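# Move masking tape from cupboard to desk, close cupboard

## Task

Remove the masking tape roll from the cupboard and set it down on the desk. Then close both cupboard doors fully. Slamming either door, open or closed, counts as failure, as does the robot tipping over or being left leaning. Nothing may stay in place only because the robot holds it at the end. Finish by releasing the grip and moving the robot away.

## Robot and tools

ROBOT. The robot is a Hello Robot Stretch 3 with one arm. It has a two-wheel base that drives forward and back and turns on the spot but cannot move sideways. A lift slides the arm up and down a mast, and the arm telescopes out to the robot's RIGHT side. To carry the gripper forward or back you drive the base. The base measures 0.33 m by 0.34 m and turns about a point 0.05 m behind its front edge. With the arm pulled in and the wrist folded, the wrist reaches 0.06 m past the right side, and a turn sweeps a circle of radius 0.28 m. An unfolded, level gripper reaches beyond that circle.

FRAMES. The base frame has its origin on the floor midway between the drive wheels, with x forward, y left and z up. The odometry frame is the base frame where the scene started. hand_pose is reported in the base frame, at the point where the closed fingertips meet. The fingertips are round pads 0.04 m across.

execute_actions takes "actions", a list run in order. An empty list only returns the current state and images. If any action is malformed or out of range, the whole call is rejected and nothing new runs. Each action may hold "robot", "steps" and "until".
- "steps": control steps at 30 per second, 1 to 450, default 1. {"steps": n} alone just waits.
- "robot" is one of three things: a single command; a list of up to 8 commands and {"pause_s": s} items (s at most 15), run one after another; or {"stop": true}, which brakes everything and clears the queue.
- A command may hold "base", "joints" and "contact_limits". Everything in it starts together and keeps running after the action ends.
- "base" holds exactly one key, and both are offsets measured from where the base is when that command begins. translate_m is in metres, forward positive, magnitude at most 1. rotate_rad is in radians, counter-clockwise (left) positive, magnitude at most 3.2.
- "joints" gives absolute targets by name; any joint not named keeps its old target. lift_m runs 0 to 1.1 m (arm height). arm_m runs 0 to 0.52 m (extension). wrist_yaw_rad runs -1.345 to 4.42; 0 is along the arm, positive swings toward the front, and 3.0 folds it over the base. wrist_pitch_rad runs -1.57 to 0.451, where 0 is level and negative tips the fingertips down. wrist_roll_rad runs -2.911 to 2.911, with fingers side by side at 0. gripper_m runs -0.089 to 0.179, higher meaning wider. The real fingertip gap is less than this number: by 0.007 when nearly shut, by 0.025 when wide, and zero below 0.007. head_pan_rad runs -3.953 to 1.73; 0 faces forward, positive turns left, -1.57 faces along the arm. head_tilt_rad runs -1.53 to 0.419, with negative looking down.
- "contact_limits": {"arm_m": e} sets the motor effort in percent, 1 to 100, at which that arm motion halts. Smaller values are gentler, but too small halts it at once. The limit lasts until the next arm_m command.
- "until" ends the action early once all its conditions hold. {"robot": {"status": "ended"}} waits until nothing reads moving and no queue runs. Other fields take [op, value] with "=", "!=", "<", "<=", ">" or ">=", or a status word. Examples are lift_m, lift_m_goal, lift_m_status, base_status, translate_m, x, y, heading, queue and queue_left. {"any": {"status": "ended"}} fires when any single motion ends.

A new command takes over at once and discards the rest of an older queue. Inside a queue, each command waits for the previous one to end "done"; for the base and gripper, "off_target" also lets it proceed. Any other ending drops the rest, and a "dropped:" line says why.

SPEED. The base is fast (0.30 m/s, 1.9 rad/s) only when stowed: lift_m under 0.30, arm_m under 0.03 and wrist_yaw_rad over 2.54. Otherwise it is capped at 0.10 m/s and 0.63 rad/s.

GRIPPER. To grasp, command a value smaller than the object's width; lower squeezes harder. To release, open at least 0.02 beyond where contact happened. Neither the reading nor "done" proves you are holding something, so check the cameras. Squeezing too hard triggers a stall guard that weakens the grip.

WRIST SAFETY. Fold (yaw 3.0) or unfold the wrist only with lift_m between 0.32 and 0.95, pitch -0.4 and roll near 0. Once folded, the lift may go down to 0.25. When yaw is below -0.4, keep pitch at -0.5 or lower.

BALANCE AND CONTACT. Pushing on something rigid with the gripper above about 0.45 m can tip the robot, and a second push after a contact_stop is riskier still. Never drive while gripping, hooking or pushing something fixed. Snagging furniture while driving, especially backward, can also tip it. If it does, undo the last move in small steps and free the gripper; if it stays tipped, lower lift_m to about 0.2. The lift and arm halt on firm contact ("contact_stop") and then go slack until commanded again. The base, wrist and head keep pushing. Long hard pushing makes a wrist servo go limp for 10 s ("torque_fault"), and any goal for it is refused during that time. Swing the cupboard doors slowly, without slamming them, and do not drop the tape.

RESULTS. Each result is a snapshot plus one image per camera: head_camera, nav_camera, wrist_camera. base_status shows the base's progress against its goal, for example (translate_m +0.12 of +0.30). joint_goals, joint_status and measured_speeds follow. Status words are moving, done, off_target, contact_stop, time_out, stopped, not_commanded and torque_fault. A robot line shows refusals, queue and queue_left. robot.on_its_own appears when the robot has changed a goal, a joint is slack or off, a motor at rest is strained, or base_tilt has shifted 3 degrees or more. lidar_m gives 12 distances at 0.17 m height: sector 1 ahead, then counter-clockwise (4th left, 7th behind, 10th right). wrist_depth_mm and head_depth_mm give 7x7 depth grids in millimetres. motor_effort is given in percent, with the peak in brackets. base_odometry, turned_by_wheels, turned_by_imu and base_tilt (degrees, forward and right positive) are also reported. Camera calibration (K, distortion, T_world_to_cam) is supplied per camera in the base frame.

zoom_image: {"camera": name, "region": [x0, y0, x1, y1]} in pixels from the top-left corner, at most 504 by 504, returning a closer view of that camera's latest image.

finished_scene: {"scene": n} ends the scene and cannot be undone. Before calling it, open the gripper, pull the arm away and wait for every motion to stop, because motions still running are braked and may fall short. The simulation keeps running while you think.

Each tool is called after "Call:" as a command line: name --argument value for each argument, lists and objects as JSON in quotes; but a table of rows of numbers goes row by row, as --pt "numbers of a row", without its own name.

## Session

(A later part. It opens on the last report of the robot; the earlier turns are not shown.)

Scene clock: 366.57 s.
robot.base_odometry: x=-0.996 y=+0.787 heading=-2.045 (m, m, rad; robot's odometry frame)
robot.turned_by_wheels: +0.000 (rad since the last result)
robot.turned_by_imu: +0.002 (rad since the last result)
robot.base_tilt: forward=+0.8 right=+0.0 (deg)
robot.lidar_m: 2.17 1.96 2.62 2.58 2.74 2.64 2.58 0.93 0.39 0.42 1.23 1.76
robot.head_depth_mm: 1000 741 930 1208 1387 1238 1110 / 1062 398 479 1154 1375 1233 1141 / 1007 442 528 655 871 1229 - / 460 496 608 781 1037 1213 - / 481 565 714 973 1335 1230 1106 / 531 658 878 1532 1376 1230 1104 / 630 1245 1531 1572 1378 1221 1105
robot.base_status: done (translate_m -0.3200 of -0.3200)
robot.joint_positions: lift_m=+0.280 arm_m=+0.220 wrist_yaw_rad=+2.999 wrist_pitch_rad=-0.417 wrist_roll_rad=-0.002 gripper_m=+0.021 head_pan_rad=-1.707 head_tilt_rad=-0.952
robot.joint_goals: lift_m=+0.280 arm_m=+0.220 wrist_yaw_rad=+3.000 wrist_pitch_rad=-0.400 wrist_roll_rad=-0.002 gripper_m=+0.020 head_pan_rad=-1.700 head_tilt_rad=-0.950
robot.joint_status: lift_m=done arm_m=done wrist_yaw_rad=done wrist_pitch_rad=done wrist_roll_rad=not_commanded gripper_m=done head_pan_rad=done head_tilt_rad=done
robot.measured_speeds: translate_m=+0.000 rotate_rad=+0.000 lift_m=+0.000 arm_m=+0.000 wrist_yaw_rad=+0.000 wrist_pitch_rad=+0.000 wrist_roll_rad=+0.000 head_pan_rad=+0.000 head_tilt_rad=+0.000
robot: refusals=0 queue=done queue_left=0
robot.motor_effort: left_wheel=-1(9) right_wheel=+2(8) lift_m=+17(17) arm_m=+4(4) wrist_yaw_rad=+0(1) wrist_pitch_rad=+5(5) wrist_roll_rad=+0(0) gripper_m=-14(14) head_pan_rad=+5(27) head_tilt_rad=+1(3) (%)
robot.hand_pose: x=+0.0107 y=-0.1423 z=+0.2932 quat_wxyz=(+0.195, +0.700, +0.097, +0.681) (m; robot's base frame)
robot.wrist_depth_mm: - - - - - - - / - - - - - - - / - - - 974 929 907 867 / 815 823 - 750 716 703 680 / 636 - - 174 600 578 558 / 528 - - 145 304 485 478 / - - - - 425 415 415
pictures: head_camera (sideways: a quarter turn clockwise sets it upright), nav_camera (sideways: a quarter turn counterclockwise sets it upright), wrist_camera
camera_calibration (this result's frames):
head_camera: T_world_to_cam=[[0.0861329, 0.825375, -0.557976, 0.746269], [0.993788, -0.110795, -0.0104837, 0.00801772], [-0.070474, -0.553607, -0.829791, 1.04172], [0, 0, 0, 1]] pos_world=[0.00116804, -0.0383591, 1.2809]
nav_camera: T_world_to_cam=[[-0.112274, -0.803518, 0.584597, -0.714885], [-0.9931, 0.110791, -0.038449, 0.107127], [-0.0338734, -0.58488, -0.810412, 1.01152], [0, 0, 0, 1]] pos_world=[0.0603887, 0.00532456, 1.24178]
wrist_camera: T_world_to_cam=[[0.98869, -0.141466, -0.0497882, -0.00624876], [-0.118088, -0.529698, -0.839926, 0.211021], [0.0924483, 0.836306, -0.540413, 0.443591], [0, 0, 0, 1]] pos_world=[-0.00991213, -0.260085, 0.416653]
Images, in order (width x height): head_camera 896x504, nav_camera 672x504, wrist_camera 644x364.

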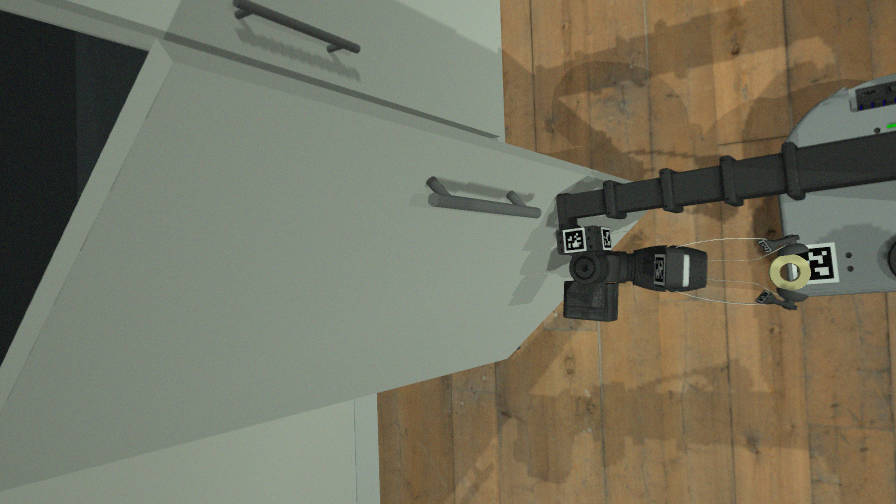

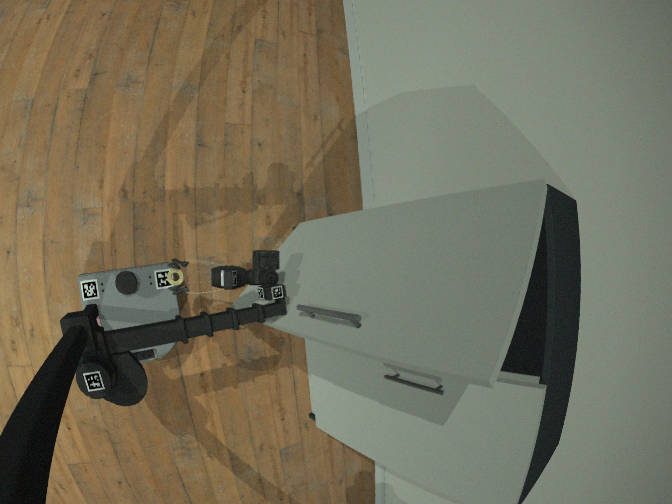

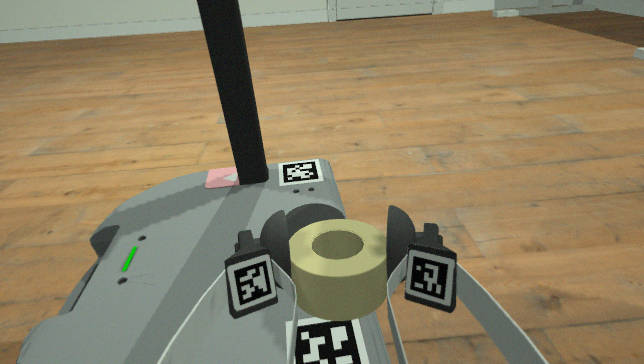

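Call:
execute_actions --actions '[{"robot":[{"joints":{"arm_m":0.32}},{"base":{"translate_m":-0.08},"joints":{"arm_m":0.38,"head_pan_rad":-1.57,"head_tilt_rad":-0.9}}],"steps":450,"until":{"robot":{"status":"ended"}}},{"steps":15}]'

Scene clock: 379.30 s.
robot.base_odometry: x=-0.959 y=+0.858 heading=-2.045 (m, m, rad; robot's odometry frame)
robot.turned_by_wheels: +0.000 (rad since the last result)
robot.turned_by_imu: +0.001 (rad since the last result)
robot.base_tilt: forward=+0.8 right=+0.0 (deg)
robot.lidar_m: 2.25 2.04 2.63 2.59 2.74 2.56 2.50 0.93 0.57 0.58 0.72 1.75
robot.head_depth_mm: 580 549 780 1039 1360 1254 1120 / 525 572 678 828 1366 1248 1134 / 538 604 722 880 1211 1248 - / 560 635 767 966 1326 1228 1145 / 580 673 819 1057 1362 1241 1111 / 597 714 949 1599 1406 1242 1102 / 1054 1269 1533 1628 1408 1240 1105
robot.base_status: done (translate_m -0.0800 of -0.0800)
robot.joint_positions: lift_m=+0.280 arm_m=+0.380 wrist_yaw_rad=+2.999 wrist_pitch_rad=-0.417 wrist_roll_rad=-0.002 gripper_m=+0.021 head_pan_rad=-1.577 head_tilt_rad=-0.903
robot.joint_goals: lift_m=+0.280 arm_m=+0.380 wrist_yaw_rad=+3.000 wrist_pitch_rad=-0.400 wrist_roll_rad=-0.002 gripper_m=+0.020 head_pan_rad=-1.570 head_tilt_rad=-0.900
robot.joint_status: lift_m=done arm_m=done wrist_yaw_rad=done wrist_pitch_rad=done wrist_roll_rad=not_commanded gripper_m=done head_pan_rad=done head_tilt_rad=done
robot.measured_speeds: translate_m=+0.000 rotate_rad=+0.000 lift_m=+0.000 arm_m=+0.000 wrist_yaw_rad=+0.000 wrist_pitch_rad=+0.000 wrist_roll_rad=+0.000 head_pan_rad=+0.000 head_tilt_rad=+0.000
robot: refusals=0 queue=done queue_left=0
robot.motor_effort: left_wheel=-2(8) right_wheel=+1(3) lift_m=+17(18) arm_m=+4(8) wrist_yaw_rad=+1(1) wrist_pitch_rad=+4(4) wrist_roll_rad=+0(0) gripper_m=-15(15) head_pan_rad=+4(22) head_tilt_rad=+1(6) (%)
robot.hand_pose: x=+0.0107 y=-0.3023 z=+0.2932 quat_wxyz=(+0.195, +0.700, +0.097, +0.681) (m; robot's base frame)
robot.wrist_depth_mm: - - - - - - - / - - - - - - - / - - - - 940 905 898 / 813 772 - 736 708 689 680 / 639 - - 174 596 575 559 / 530 530 - 145 307 485 474 / 457 442 425 418 421 419 410
pictures: head_camera (sideways: a quarter turn clockwise sets it upright), nav_camera (sideways: a quarter turn counterclockwise sets it upright), wrist_camera
camera_calibration (this result's frames):
head_camera: T_world_to_cam=[[-0.0216554, 0.80129, -0.597885, 0.79892], [0.999764, 0.0182949, -0.0116926, 0.00955581], [0.00156909, -0.597997, -0.801497, 1.0045], [0, 0, 0, 1]] pos_world=[0.00617124, -0.039654, 1.28288]
nav_camera: T_world_to_cam=[[-0.00708833, -0.781721, 0.623588, -0.766327], [-0.999096, -0.0206042, -0.0371859, 0.105522], [0.0419175, -0.623288, -0.780868, 0.972643], [0, 0, 0, 1]] pos_world=[0.0592239, 0.00935643, 1.2413]
wrist_camera: T_world_to_cam=[[0.98869, -0.141468, -0.0497885, -0.0288775], [-0.11809, -0.5297, -0.839924, 0.126292], [0.0924493, 0.836304, -0.540415, 0.577361], [0, 0, 0, 1]] pos_world=[-0.00991196, -0.420038, 0.416653]
Images, in order (width x height): head_camera 896x504, nav_camera 672x504, wrist_camera 644x364.

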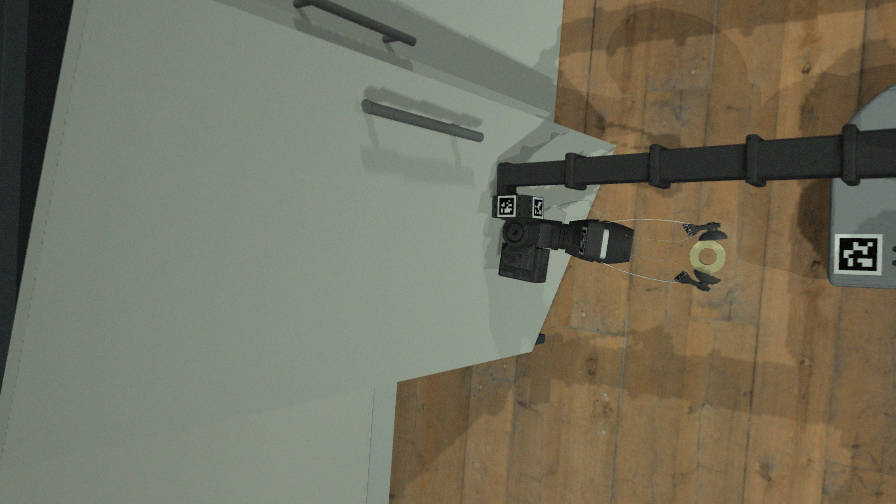

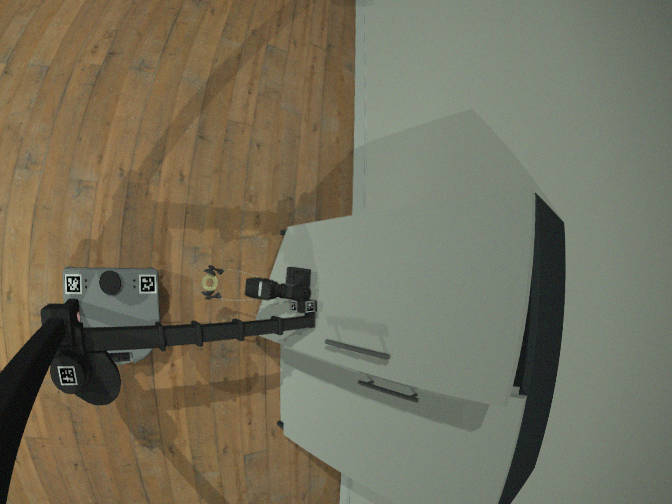

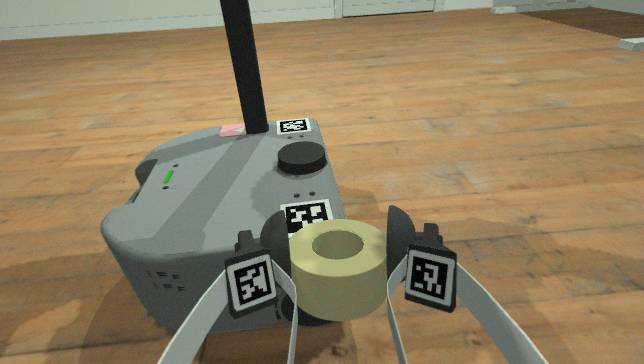

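Call:
execute_actions --actions '[{"robot":[{"base":{"translate_m":-0.12}},{"joints":{"arm_m":0.41}},{"joints":{"arm_m":0.435}}],"steps":450,"until":{"robot":{"status":"ended"}}},{"steps":15}]'

Scene clock: 390.33 s.
robot.base_odometry: x=-0.905 y=+0.965 heading=-2.045 (m, m, rad; robot's odometry frame)
robot.turned_by_wheels: +0.000 (rad since the last result)
robot.turned_by_imu: +0.001 (rad since the last result)
robot.base_tilt: forward=+0.8 right=+0.1 (deg)
robot.lidar_m: 2.36 2.15 2.65 2.60 2.76 2.44 2.38 1.54 0.70 0.63 0.70 1.75
robot.head_depth_mm: 583 684 824 1029 1336 1246 1111 / 576 674 832 1045 1368 1254 1131 / 561 637 756 973 1335 1248 - / 569 655 793 966 1341 1221 1149 / 585 673 816 1043 1356 1246 1110 / 587 695 846 1094 1383 1245 1104 / 601 715 889 1594 1394 1236 1104
robot.base_status: done (translate_m -0.1200 of -0.1200)
robot.joint_positions: lift_m=+0.280 arm_m=+0.435 wrist_yaw_rad=+2.999 wrist_pitch_rad=-0.417 wrist_roll_rad=-0.002 gripper_m=+0.021 head_pan_rad=-1.577 head_tilt_rad=-0.902
robot.joint_goals: lift_m=+0.280 arm_m=+0.435 wrist_yaw_rad=+3.000 wrist_pitch_rad=-0.400 wrist_roll_rad=-0.002 gripper_m=+0.020 head_pan_rad=-1.570 head_tilt_rad=-0.900
robot.joint_status: lift_m=done arm_m=done wrist_yaw_rad=done wrist_pitch_rad=done wrist_roll_rad=not_commanded gripper_m=done head_pan_rad=done head_tilt_rad=done
robot.measured_speeds: translate_m=+0.000 rotate_rad=+0.000 lift_m=+0.000 arm_m=+0.000 wrist_yaw_rad=+0.000 wrist_pitch_rad=+0.000 wrist_roll_rad=+0.000 head_pan_rad=+0.000 head_tilt_rad=+0.000
robot: refusals=0 queue=done queue_left=0
robot.motor_effort: left_wheel=-2(6) right_wheel=+1(3) lift_m=+17(17) arm_m=+4(4) wrist_yaw_rad=+0(1) wrist_pitch_rad=+5(5) wrist_roll_rad=+0(0) gripper_m=-14(15) head_pan_rad=+4(5) head_tilt_rad=+1(2) (%)
robot.hand_pose: x=+0.0106 y=-0.3573 z=+0.2932 quat_wxyz=(+0.195, +0.699, +0.097, +0.681) (m; robot's base frame)
robot.wrist_depth_mm: - - - - - - - / - - - - - - - / - - - 986 943 909 867 / 786 829 - 760 704 711 680 / 640 610 - 174 604 566 556 / 527 515 - 145 305 486 479 / 454 444 432 422 426 421 408
pictures: head_camera (sideways: a quarter turn clockwise sets it upright), nav_camera (sideways: a quarter turn counterclockwise sets it upright), wrist_camera
camera_calibration (this result's frames):
head_camera: T_world_to_cam=[[-0.0216958, 0.801093, -0.598146, 0.79926], [0.999763, 0.0183399, -0.0117006, 0.0095662], [0.00159672, -0.598258, -0.801302, 1.00424], [0, 0, 0, 1]] pos_world=[0.00617314, -0.0396602, 1.28289]
nav_camera: T_world_to_cam=[[-0.00704889, -0.781518, 0.623843, -0.766659], [-0.999095, -0.0206651, -0.0371771, 0.105511], [0.0419464, -0.62354, -0.780665, 0.972378], [0, 0, 0, 1]] pos_world=[0.0592233, 0.00933926, 1.2413]
wrist_camera: T_world_to_cam=[[0.988751, -0.141044, -0.0497885, -0.0364118], [-0.117881, -0.529917, -0.839816, 0.0969911], [0.0920677, 0.836238, -0.540583, 0.623383], [0, 0, 0, 1]] pos_world=[-0.00995781, -0.475035, 0.416632]
Images, in order (width x height): head_camera 896x504, nav_camera 672x504, wrist_camera 644x364.

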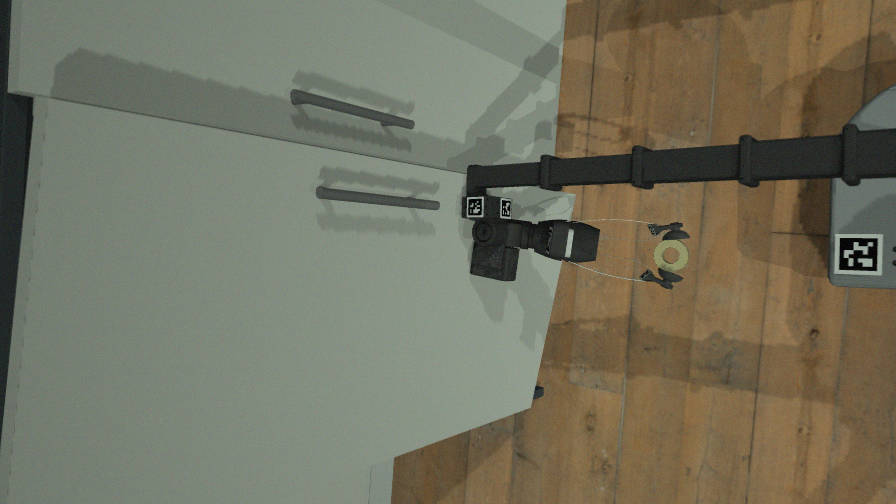

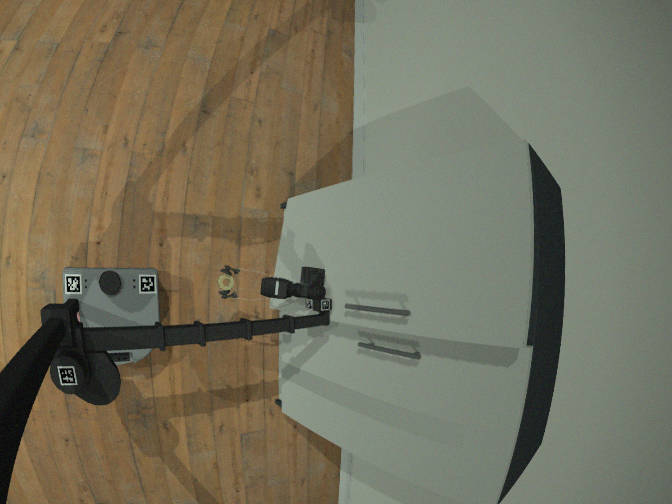

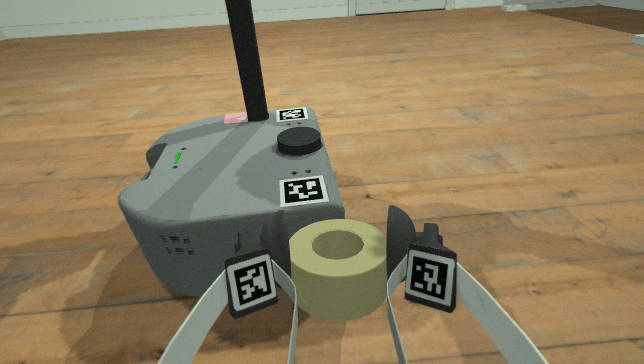

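Call:
execute_actions --actions '[{"robot":[{"joints":{"arm_m":0.45,"head_tilt_rad":-0.75}},{"joints":{"arm_m":0.462},"contact_limits":{"arm_m":15}},{"joints":{"arm_m":0.474},"contact_limits":{"arm_m":15}},{"joints":{"arm_m":0.484},"contact_limits":{"arm_m":15}},{"joints":{"arm_m":0.494},"contact_limits":{"arm_m":15}},{"joints":{"arm_m":0.504},"contact_limits":{"arm_m":15}}],"steps":450,"until":{"robot":{"status":"ended"}}}]'

Scene clock: 399.17 s.
robot.base_odometry: x=-0.905 y=+0.965 heading=-2.045 (m, m, rad; robot's odometry frame)
robot.turned_by_wheels: +0.000 (rad since the last result)
robot.turned_by_imu: +0.000 (rad since the last result)
robot.base_tilt: forward=+0.8 right=+0.0 (deg)
robot.lidar_m: 2.36 2.14 2.65 2.60 2.75 2.44 2.38 1.55 0.70 0.68 0.72 1.74
robot.head_depth_mm: 845 643 732 873 1069 1288 1162 / 844 639 742 887 1091 1301 1152 / 838 644 749 891 1102 1293 1147 / 828 652 758 901 1056 1322 1152 / 824 656 765 916 1148 1322 1144 / 819 664 776 929 1165 1310 1146 / 821 668 785 996 1534 1307 1141
robot.base_status: done (translate_m -0.1200 of -0.1200)
robot.joint_positions: lift_m=+0.280 arm_m=+0.483 wrist_yaw_rad=+3.028 wrist_pitch_rad=-0.417 wrist_roll_rad=-0.002 gripper_m=+0.021 head_pan_rad=-1.577 head_tilt_rad=-0.754
robot.joint_goals: lift_m=+0.280 arm_m=+0.483 wrist_yaw_rad=+3.000 wrist_pitch_rad=-0.400 wrist_roll_rad=-0.002 gripper_m=+0.020 head_pan_rad=-1.570 head_tilt_rad=-0.750
robot.joint_status: lift_m=done arm_m=contact_stop wrist_yaw_rad=done wrist_pitch_rad=done wrist_roll_rad=not_commanded gripper_m=done head_pan_rad=done head_tilt_rad=done
robot.measured_speeds: translate_m=+0.000 rotate_rad=+0.002 lift_m=+0.000 arm_m=-0.007 wrist_yaw_rad=-0.040 wrist_pitch_rad=+0.000 wrist_roll_rad=+0.000 head_pan_rad=+0.000 head_tilt_rad=+0.000
robot: refusals=0 queue=dropped queue_left=0
robot.on_its_own: arm_m is slack since a contact_stop, until your next command for it (your +0.494 is given up)
robot.motor_effort: left_wheel=-10(11) right_wheel=+10(12) lift_m=+17(17) arm_m=+5(15) wrist_yaw_rad=-25(27) wrist_pitch_rad=+5(5) wrist_roll_rad=+0(0) gripper_m=-14(15) head_pan_rad=+4(5) head_tilt_rad=+1(11) (%)
robot.contact_limits: arm_m 15 (drawing in: default 21, maximum 34; extending or still: default 28, maximum 46)
robot.hand_pose: x=+0.0043 y=-0.4051 z=+0.2931 quat_wxyz=(+0.186, +0.698, +0.107, +0.683) (m; robot's base frame)
robot.wrist_depth_mm: - - - - - - - / - - - - - - - / - - - 976 921 903 884 / 802 777 - 734 721 703 683 / 636 614 - 174 602 578 560 / 531 516 503 145 303 483 473 / 454 449 433 414 425 410 408
pictures: head_camera (sideways: a quarter turn clockwise sets it upright), nav_camera (sideways: a quarter turn counterclockwise sets it upright), wrist_camera
dropped: robot: command 4 of its queue: arm_m: contact_stop
camera_calibration (this result's frames):
head_camera: T_world_to_cam=[[-0.0222955, 0.703924, -0.709925, 0.944915], [0.999751, 0.0163554, -0.0151805, 0.0140993], [0.000925196, -0.710087, -0.704113, 0.877866], [0, 0, 0, 1]] pos_world=[0.00615932, -0.0420179, 1.28915]
nav_camera: T_world_to_cam=[[-0.00642766, -0.680765, 0.732474, -0.908219], [-0.999126, -0.0258769, -0.0328178, 0.0998422], [0.0412954, -0.732045, -0.680004, 0.841474], [0, 0, 0, 1]] pos_world=[0.0591683, 0.000295767, 1.24073]
wrist_camera: T_world_to_cam=[[0.992315, -0.113273, -0.0498033, -0.0257383], [-0.103013, -0.533257, -0.839658, 0.0693985], [0.0685525, 0.838335, -0.540828, 0.664929], [0, 0, 0, 1]] pos_world=[-0.0128932, -0.523342, 0.416601]
Images, in order (width x height): head_camera 896x504, nav_camera 672x504, wrist_camera 644x364.

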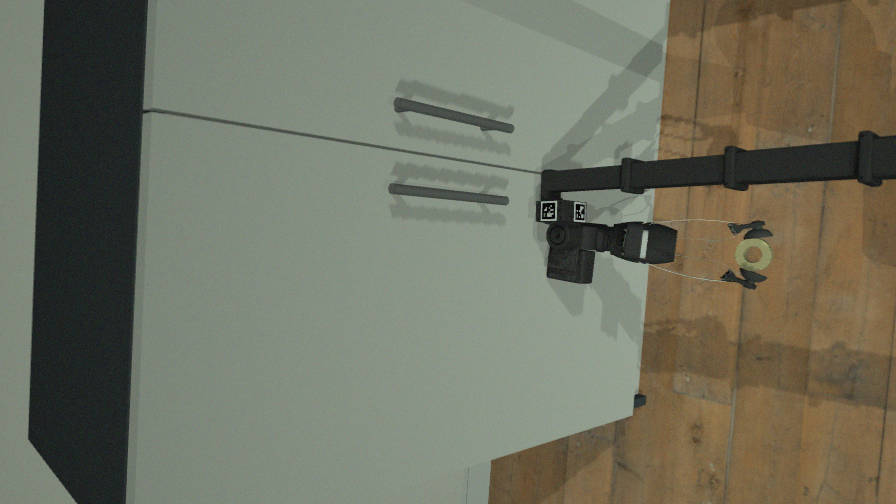

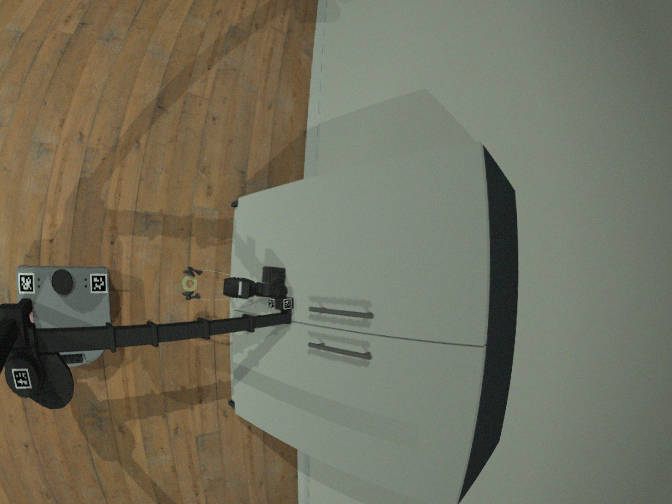

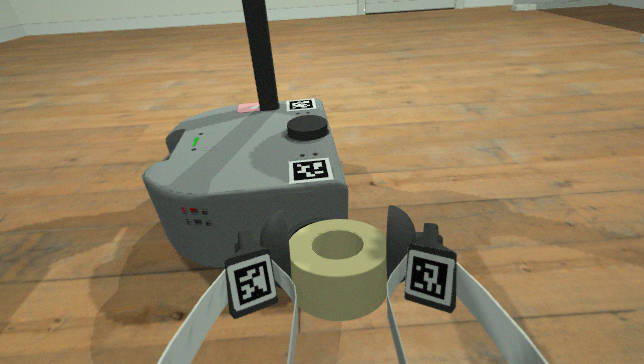

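Call:
execute_actions --actions '[{"robot":{"joints":{"arm_m":0.0}},"steps":450,"until":{"robot":{"status":"ended"}}}]'

Call:
zoom_image --camera "head_camera" --region '[100, 60, 260, 170]'

Scene clock: 427.03 s.
robot.base_odometry: x=-0.905 y=+0.965 heading=-2.045 (m, m, rad; robot's odometry frame)
robot.turned_by_wheels: +0.000 (rad since the last result)
robot.turned_by_imu: +0.002 (rad since the last result)
robot.base_tilt: forward=+0.7 right=-0.1 (deg)
robot.lidar_m: 2.36 2.14 2.64 2.60 2.76 2.44 2.38 1.55 0.70 0.68 0.72 1.75
robot.head_depth_mm: 851 641 732 873 1071 1297 1156 / 843 640 742 883 1091 1306 1153 / 835 646 750 889 1112 1289 1150 / 832 652 758 902 1120 1309 1146 / 823 657 768 915 1142 1312 1153 / 821 665 774 931 1168 1309 1147 / 816 670 782 994 1542 1312 1142
robot.base_status: done (translate_m -0.1200 of -0.1200)
robot.joint_positions: lift_m=+0.280 arm_m=+0.000 wrist_yaw_rad=+3.002 wrist_pitch_rad=-0.417 wrist_roll_rad=-0.002 gripper_m=+0.021 head_pan_rad=-1.577 head_tilt_rad=-0.754
robot.joint_goals: lift_m=+0.280 arm_m=+0.000 wrist_yaw_rad=+3.000 wrist_pitch_rad=-0.400 wrist_roll_rad=-0.002 gripper_m=+0.020 head_pan_rad=-1.570 head_tilt_rad=-0.750
robot.joint_status: lift_m=done arm_m=done wrist_yaw_rad=done wrist_pitch_rad=done wrist_roll_rad=not_commanded gripper_m=done head_pan_rad=done head_tilt_rad=done
robot.measured_speeds: translate_m=+0.000 rotate_rad=+0.000 lift_m=+0.000 arm_m=+0.000 wrist_yaw_rad=+0.000 wrist_pitch_rad=+0.000 wrist_roll_rad=+0.000 head_pan_rad=+0.000 head_tilt_rad=+0.000
robot: refusals=0 queue=done queue_left=0
robot.motor_effort: left_wheel=+0(7) right_wheel=+0(5) lift_m=+17(17) arm_m=-4(0) wrist_yaw_rad=-2(22) wrist_pitch_rad=+5(5) wrist_roll_rad=+0(0) gripper_m=-15(14) head_pan_rad=+4(4) head_tilt_rad=+2(1) (%)
robot.hand_pose: x=+0.0100 y=+0.0770 z=+0.2931 quat_wxyz=(+0.195, +0.699, +0.098, +0.681) (m; robot's base frame)
robot.wrist_depth_mm: - - - - - - - / - - - - - - - / - - 999 971 910 920 853 / 787 777 744 731 722 698 685 / 637 613 - 177 597 578 548 / 526 525 - 145 307 479 472 / 461 - - - 430 416 412
pictures: head_camera (sideways: a quarter turn clockwise sets it upright), nav_camera (sideways: a quarter turn counterclockwise sets it upright), wrist_camera
camera_calibration (this result's frames):
head_camera: T_world_to_cam=[[-0.0222954, 0.703878, -0.709971, 0.944974], [0.999751, 0.0163538, -0.0151819, 0.0141012], [0.000924497, -0.710132, -0.704068, 0.877806], [0, 0, 0, 1]] pos_world=[0.00615929, -0.0420188, 1.28915]
nav_camera: T_world_to_cam=[[-0.00642777, -0.680718, 0.732518, -0.908277], [-0.999126, -0.0258785, -0.0328157, 0.0998395], [0.0412947, -0.732088, -0.679957, 0.841412], [0, 0, 0, 1]] pos_world=[0.0591682, 0.000291787, 1.24073]
wrist_camera: T_world_to_cam=[[0.989112, -0.138482, -0.0498032, 0.0252141], [-0.116546, -0.530464, -0.839658, 0.326958], [0.0898589, 0.83632, -0.540827, 0.260365], [0, 0, 0, 1]] pos_world=[-0.0102299, -0.0408174, 0.416601]
Images, in order (width x height): head_camera 896x504, nav_camera 672x504, wrist_camera 644x364.

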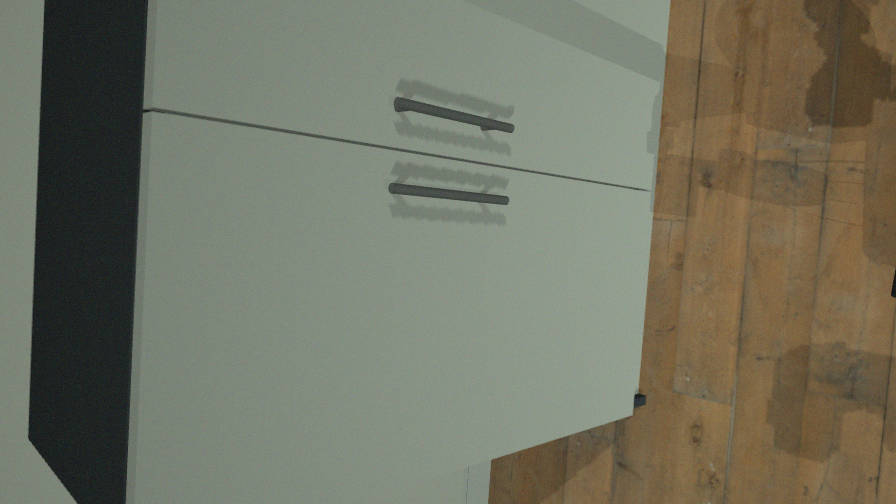

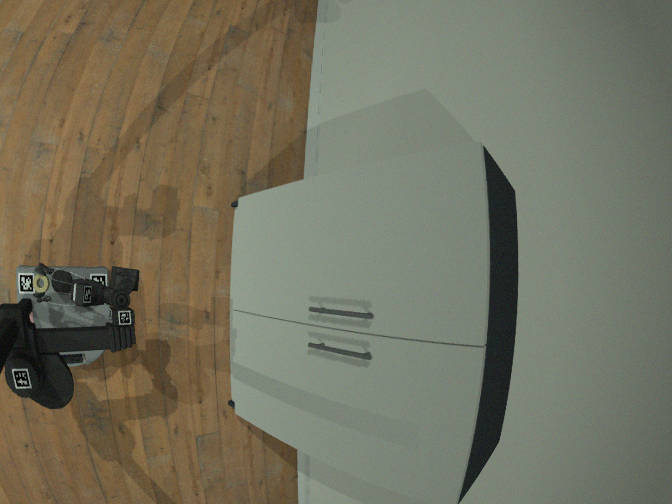

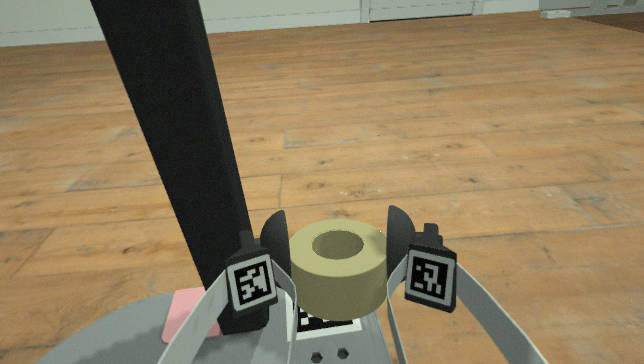

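Region (100, 60, 260, 170) of head_camera's 896x504 image, scaled by 3.150, with more detail than that image has; it fills the top 346 rows of this view, and the rest is white.

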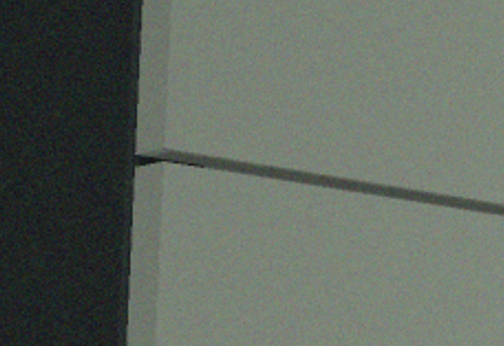

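Call:
execute_actions --actions '[{"robot":{"base":{"rotate_rad":0.839}},"steps":450,"until":{"robot":{"status":"ended"}}},{"robot":{"base":{"translate_m":1.0}},"steps":450,"until":{"robot":{"translate_m":[">",0.6]}}},{"robot":{"base":{"translate_m":0.96}},"steps":450,"until":{"robot":{"status":"ended"}}},{"robot":{"base":{"rotate_rad":0.672},"joints":{"lift_m":0.76}},"steps":450,"until":{"robot":{"lift_m":[">",0.34]}}},{"robot":{"joints":{"wrist_yaw_rad":0.0}},"steps":450,"until":{"robot":{"wrist_yaw_rad":["<",0.8]}}},{"robot":{"joints":{"wrist_pitch_rad":-0.2}},"steps":450,"until":{"robot":{"status":"ended"}}}]'

Scene clock: 453.00 s.
robot.base_odometry: x=-0.348 y=-0.493 heading=-0.534 (m, m, rad; robot's odometry frame)
robot.turned_by_wheels: +1.511 (rad since the last result)
robot.turned_by_imu: +1.520 (rad since the last result)
robot.base_tilt: forward=+0.8 right=+0.0 (deg)
robot.lidar_m: 1.37 1.42 1.95 3.34 3.37 2.00 2.27 2.00 1.45 0.93 1.44 1.40
robot.head_depth_mm: 1182 1370 1523 851 1549 1356 - / 1194 1317 1036 847 1556 1360 - / 1205 1323 1029 847 1478 1334 - / 1201 1331 1028 843 1474 1309 1147 / 1205 1317 1024 868 1541 1317 1149 / 1200 1312 1022 865 1544 1310 1143 / 1208 1305 1019 864 1532 1311 1145
robot.base_status: done (rotate_rad +0.6719 of +0.6720)
robot.joint_positions: lift_m=+0.760 arm_m=+0.000 wrist_yaw_rad=+0.002 wrist_pitch_rad=-0.223 wrist_roll_rad=-0.002 gripper_m=+0.021 head_pan_rad=-1.577 head_tilt_rad=-0.754
robot.joint_goals: lift_m=+0.760 arm_m=+0.000 wrist_yaw_rad=+0.000 wrist_pitch_rad=-0.200 wrist_roll_rad=-0.002 gripper_m=+0.020 head_pan_rad=-1.570 head_tilt_rad=-0.750
robot.joint_status: lift_m=done arm_m=done wrist_yaw_rad=done wrist_pitch_rad=done wrist_roll_rad=not_commanded gripper_m=done head_pan_rad=done head_tilt_rad=done
robot.measured_speeds: translate_m=+0.000 rotate_rad=+0.000 lift_m=+0.000 arm_m=+0.000 wrist_yaw_rad=+0.000 wrist_pitch_rad=+0.000 wrist_roll_rad=+0.000 head_pan_rad=+0.000 head_tilt_rad=+0.000
robot: refusals=0 queue=done queue_left=0
robot.motor_effort: left_wheel=-3(12) right_wheel=+1(6) lift_m=+26(30) arm_m=-4(4) wrist_yaw_rad=-2(1) wrist_pitch_rad=+6(5) wrist_roll_rad=+0(0) gripper_m=-14(15) head_pan_rad=+4(5) head_tilt_rad=+2(2) (%)
robot.hand_pose: x=-0.0210 y=-0.3899 z=+0.8183 quat_wxyz=(+0.704, +0.080, -0.702, -0.078) (m; robot's base frame)
robot.wrist_depth_mm: - - - - - - - / - - - - - - - / 943 870 813 765 715 - - / 540 522 499 479 466 445 - / 432 418 400 176 378 - - / - - - 145 500 - - / - - - - - - -
pictures: head_camera (sideways: a quarter turn clockwise sets it upright), nav_camera (sideways: a quarter turn counterclockwise sets it upright), wrist_camera
camera_calibration (this result's frames):
head_camera: T_world_to_cam=[[-0.0223438, 0.703625, -0.71022, 0.945299], [0.99975, 0.016415, -0.0151899, 0.0141116], [0.000970322, -0.710382, -0.703816, 0.877478], [0, 0, 0, 1]] pos_world=[0.00616206, -0.0420233, 1.28917]
nav_camera: T_world_to_cam=[[-0.00638085, -0.680459, 0.732759, -0.908591], [-0.999125, -0.0259567, -0.0328044, 0.0998248], [0.041342, -0.732327, -0.679698, 0.841075], [0, 0, 0, 1]] pos_world=[0.0591681, 0.000273659, 1.24073]
wrist_camera: T_world_to_cam=[[-0.998733, -0.0123666, -0.0487725, 0.0239876], [0.0407682, 0.369224, -0.928446, 0.943428], [0.0294896, -0.929258, -0.368252, 0.106693], [0, 0, 0, 1]] pos_world=[-0.017651, -0.248894, 0.916382]
Images, in order (width x height): head_camera 896x504, nav_camera 672x504, wrist_camera 644x364.

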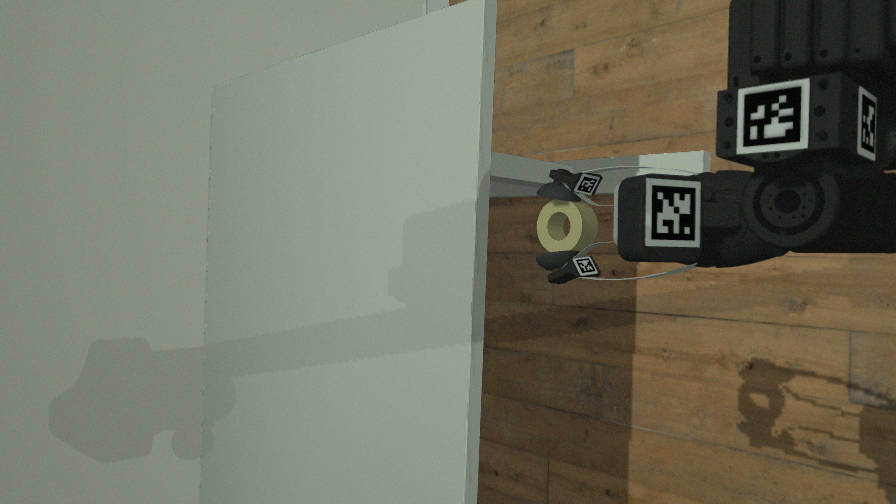

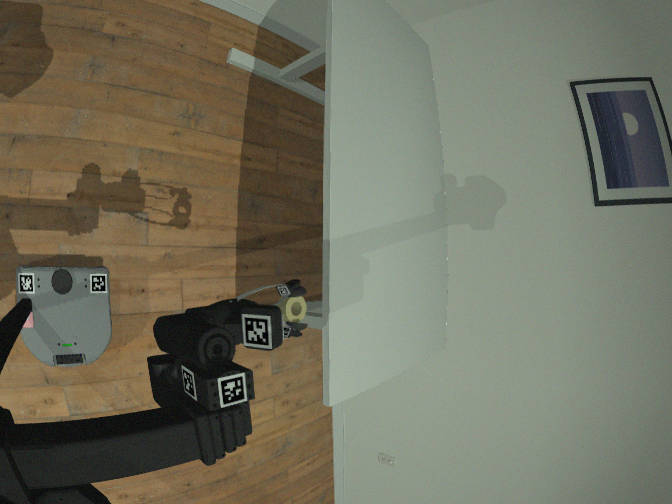

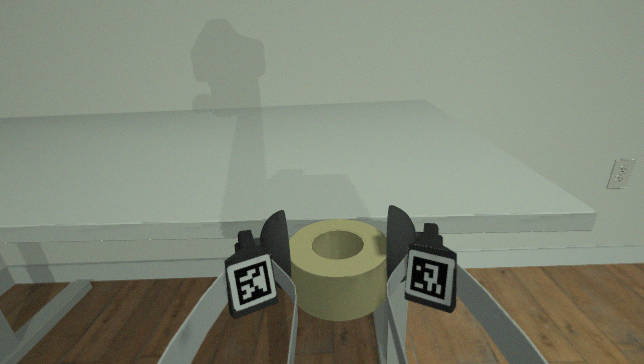

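Call:
execute_actions --actions '[{"robot":{"joints":{"arm_m":0.37,"lift_m":0.71}},"steps":450,"until":{"robot":{"status":"ended"}}}]'

Scene clock: 461.40 s.
robot.base_odometry: x=-0.348 y=-0.493 heading=-0.534 (m, m, rad; robot's odometry frame)
robot.turned_by_wheels: +0.000 (rad since the last result)
robot.turned_by_imu: +0.001 (rad since the last result)
robot.base_tilt: forward=+0.7 right=+0.0 (deg)
robot.lidar_m: 1.37 1.42 1.95 3.34 3.42 2.00 2.27 1.99 1.45 0.93 1.44 1.40
robot.head_depth_mm: 1200 1361 1517 851 1569 1354 - / 1197 1314 1034 878 - 1326 1150 / 1204 1314 1076 871 1476 1295 1156 / 1207 1317 1069 840 1550 1323 1154 / 1202 1315 1028 865 1566 1314 1143 / 1192 1318 1025 864 1527 1312 1147 / 1204 1317 1021 865 1538 1321 1142
robot.base_status: done (rotate_rad +0.6719 of +0.6720)
robot.joint_positions: lift_m=+0.710 arm_m=+0.370 wrist_yaw_rad=+0.001 wrist_pitch_rad=-0.222 wrist_roll_rad=-0.002 gripper_m=+0.021 head_pan_rad=-1.577 head_tilt_rad=-0.754
robot.joint_goals: lift_m=+0.710 arm_m=+0.370 wrist_yaw_rad=+0.000 wrist_pitch_rad=-0.200 wrist_roll_rad=-0.002 gripper_m=+0.020 head_pan_rad=-1.570 head_tilt_rad=-0.750
robot.joint_status: lift_m=done arm_m=done wrist_yaw_rad=done wrist_pitch_rad=done wrist_roll_rad=not_commanded gripper_m=done head_pan_rad=done head_tilt_rad=done
robot.measured_speeds: translate_m=+0.000 rotate_rad=+0.000 lift_m=+0.000 arm_m=+0.000 wrist_yaw_rad=+0.000 wrist_pitch_rad=+0.000 wrist_roll_rad=+0.000 head_pan_rad=+0.000 head_tilt_rad=+0.000
robot: refusals=0 queue=done queue_left=0
robot.motor_effort: left_wheel=-2(2) right_wheel=+0(1) lift_m=+17(26) arm_m=+4(4) wrist_yaw_rad=-1(3) wrist_pitch_rad=+7(7) wrist_roll_rad=+0(0) gripper_m=-15(14) head_pan_rad=+4(4) head_tilt_rad=+0(1) (%)
robot.hand_pose: x=-0.0212 y=-0.7592 z=+0.7689 quat_wxyz=(+0.704, +0.079, -0.702, -0.078) (m; robot's base frame)
robot.wrist_depth_mm: 716 713 717 721 711 704 696 / 786 773 762 759 746 756 757 / 680 632 582 554 531 502 803 / 388 375 362 348 336 324 315 / 279 266 267 176 260 240 235 / 212 208 213 145 165 192 188 / 173 171 166 159 161 158 156
pictures: head_camera (sideways: a quarter turn clockwise sets it upright), nav_camera (sideways: a quarter turn counterclockwise sets it upright), wrist_camera
camera_calibration (this result's frames):
head_camera: T_world_to_cam=[[-0.0223439, 0.703625, -0.71022, 0.945299], [0.99975, 0.0164152, -0.0151899, 0.0141116], [0.000970407, -0.710382, -0.703816, 0.877479], [0, 0, 0, 1]] pos_world=[0.00616207, -0.0420233, 1.28917]
nav_camera: T_world_to_cam=[[-0.00638077, -0.680459, 0.732758, -0.908591], [-0.999125, -0.0259568, -0.0328044, 0.0998248], [0.0413421, -0.732326, -0.679698, 0.841075], [0, 0, 0, 1]] pos_world=[0.0591681, 0.00027368, 1.24073]
wrist_camera: T_world_to_cam=[[-0.998747, -0.0112097, -0.0487698, 0.0176036], [0.0412008, 0.368933, -0.928542, 1.03379], [0.0284015, -0.929388, -0.368009, -0.254892], [0, 0, 0, 1]] pos_world=[-0.0177723, -0.618097, 0.866977]
Images, in order (width x height): head_camera 896x504, nav_camera 672x504, wrist_camera 644x364.

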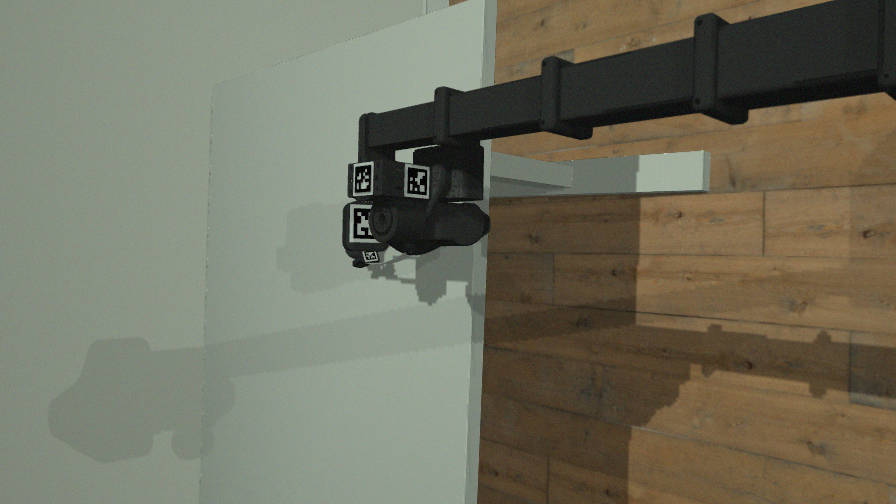

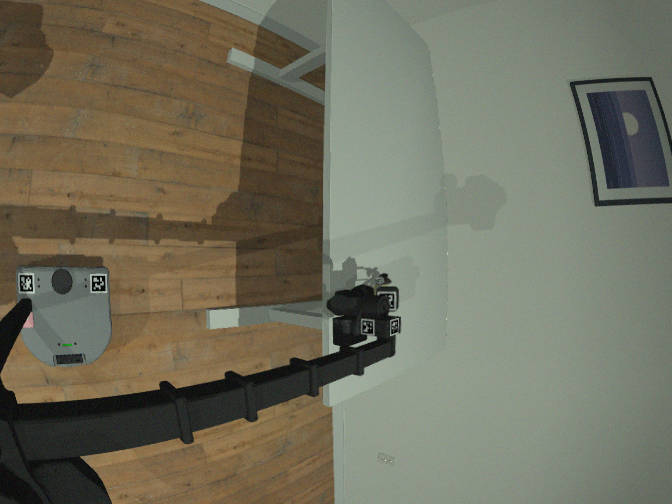

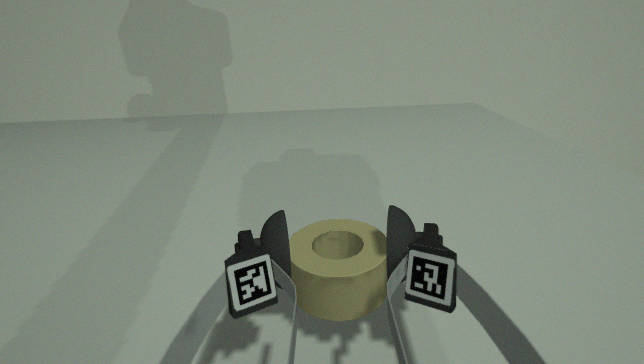

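Call:
execute_actions --actions '[{"robot":[{"joints":{"lift_m":0.692}},{"joints":{"gripper_m":0.1}},{"joints":{"lift_m":0.74,"arm_m":0.1}}],"steps":450,"until":{"robot":{"status":"ended"}}}]'

Scene clock: 471.47 s.
robot.base_odometry: x=-0.348 y=-0.493 heading=-0.534 (m, m, rad; robot's odometry frame)
robot.turned_by_wheels: +0.000 (rad since the last result)
robot.turned_by_imu: +0.001 (rad since the last result)
robot.base_tilt: forward=+0.8 right=+0.0 (deg)
robot.lidar_m: 1.37 1.42 1.96 3.35 3.38 1.99 2.27 2.00 1.45 0.93 1.44 1.41
robot.head_depth_mm: 1199 1374 1512 846 1595 - - / 1192 1313 1039 847 1640 - 1154 / 1196 1308 1032 846 - - 1143 / 1200 1312 1035 841 1568 1299 1148 / 1198 1320 1024 869 1549 1318 1143 / 1201 1317 1023 865 1550 1314 1146 / 1203 1321 1019 863 1538 1317 1141
robot.base_status: done (rotate_rad +0.6719 of +0.6720)
robot.joint_positions: lift_m=+0.740 arm_m=+0.100 wrist_yaw_rad=+0.001 wrist_pitch_rad=-0.221 wrist_roll_rad=-0.002 gripper_m=+0.100 head_pan_rad=-1.577 head_tilt_rad=-0.754
robot.joint_goals: lift_m=+0.740 arm_m=+0.100 wrist_yaw_rad=+0.000 wrist_pitch_rad=-0.200 wrist_roll_rad=-0.002 gripper_m=+0.100 head_pan_rad=-1.570 head_tilt_rad=-0.750
robot.joint_status: lift_m=done arm_m=done wrist_yaw_rad=done wrist_pitch_rad=done wrist_roll_rad=not_commanded gripper_m=done head_pan_rad=done head_tilt_rad=done
robot.measured_speeds: translate_m=+0.000 rotate_rad=+0.000 lift_m=+0.000 arm_m=+0.000 wrist_yaw_rad=+0.000 wrist_pitch_rad=+0.000 wrist_roll_rad=+0.000 head_pan_rad=+0.000 head_tilt_rad=+0.000
robot: refusals=0 queue=done queue_left=0
robot.motor_effort: left_wheel=-2(2) right_wheel=+2(2) lift_m=+27(29) arm_m=-4(1) wrist_yaw_rad=-2(1) wrist_pitch_rad=+6(6) wrist_roll_rad=+0(0) gripper_m=+1(81) head_pan_rad=+4(4) head_tilt_rad=+2(0) (%)
robot.hand_pose: x=-0.0213 y=-0.4901 z=+0.7988 quat_wxyz=(+0.704, +0.078, -0.702, -0.078) (m; robot's base frame)
robot.wrist_depth_mm: 995 - 980 958 957 985 943 / - - - - - - - / 841 783 732 697 659 - - / 481 464 443 419 415 404 - / 336 329 337 313 305 307 290 / - - - - 736 - - / - - - - - - -
pictures: head_camera (sideways: a quarter turn clockwise sets it upright), nav_camera (sideways: a quarter turn counterclockwise sets it upright), wrist_camera
camera_calibration (this result's frames):
head_camera: T_world_to_cam=[[-0.0223441, 0.703625, -0.71022, 0.945299], [0.99975, 0.0164155, -0.0151899, 0.0141116], [0.000970661, -0.710382, -0.703816, 0.877478], [0, 0, 0, 1]] pos_world=[0.00616208, -0.0420233, 1.28917]
nav_camera: T_world_to_cam=[[-0.00638053, -0.680459, 0.732759, -0.908591], [-0.999125, -0.0259571, -0.0328044, 0.0998248], [0.0413423, -0.732326, -0.679698, 0.841075], [0, 0, 0, 1]] pos_world=[0.0591681, 0.000273688, 1.24073]
wrist_camera: T_world_to_cam=[[-0.998748, -0.011194, -0.0487512, 0.0220444], [0.0412411, 0.367234, -0.929214, 0.96199], [0.0283047, -0.930061, -0.366312, 0.00447095], [0, 0, 0, 1]] pos_world=[-0.0177832, -0.34887, 0.896607]
Images, in order (width x height): head_camera 896x504, nav_camera 672x504, wrist_camera 644x364.

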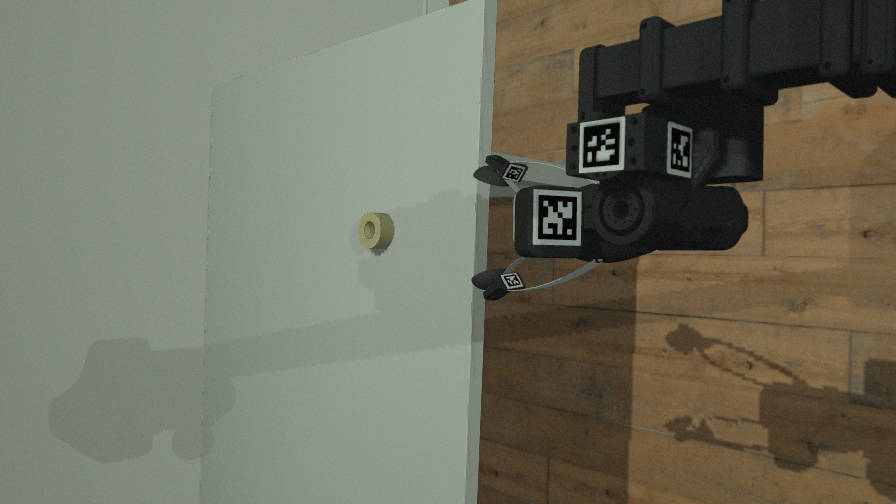

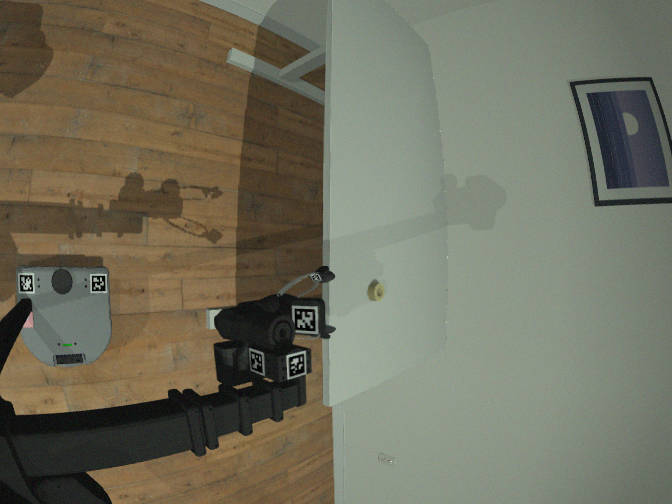

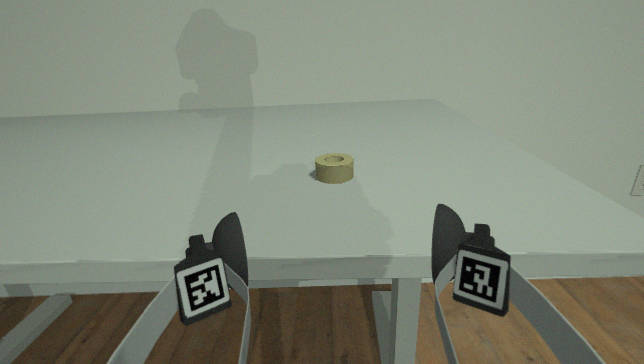

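Call:
finished_scene --scene 1

The scene is finished: the task was done.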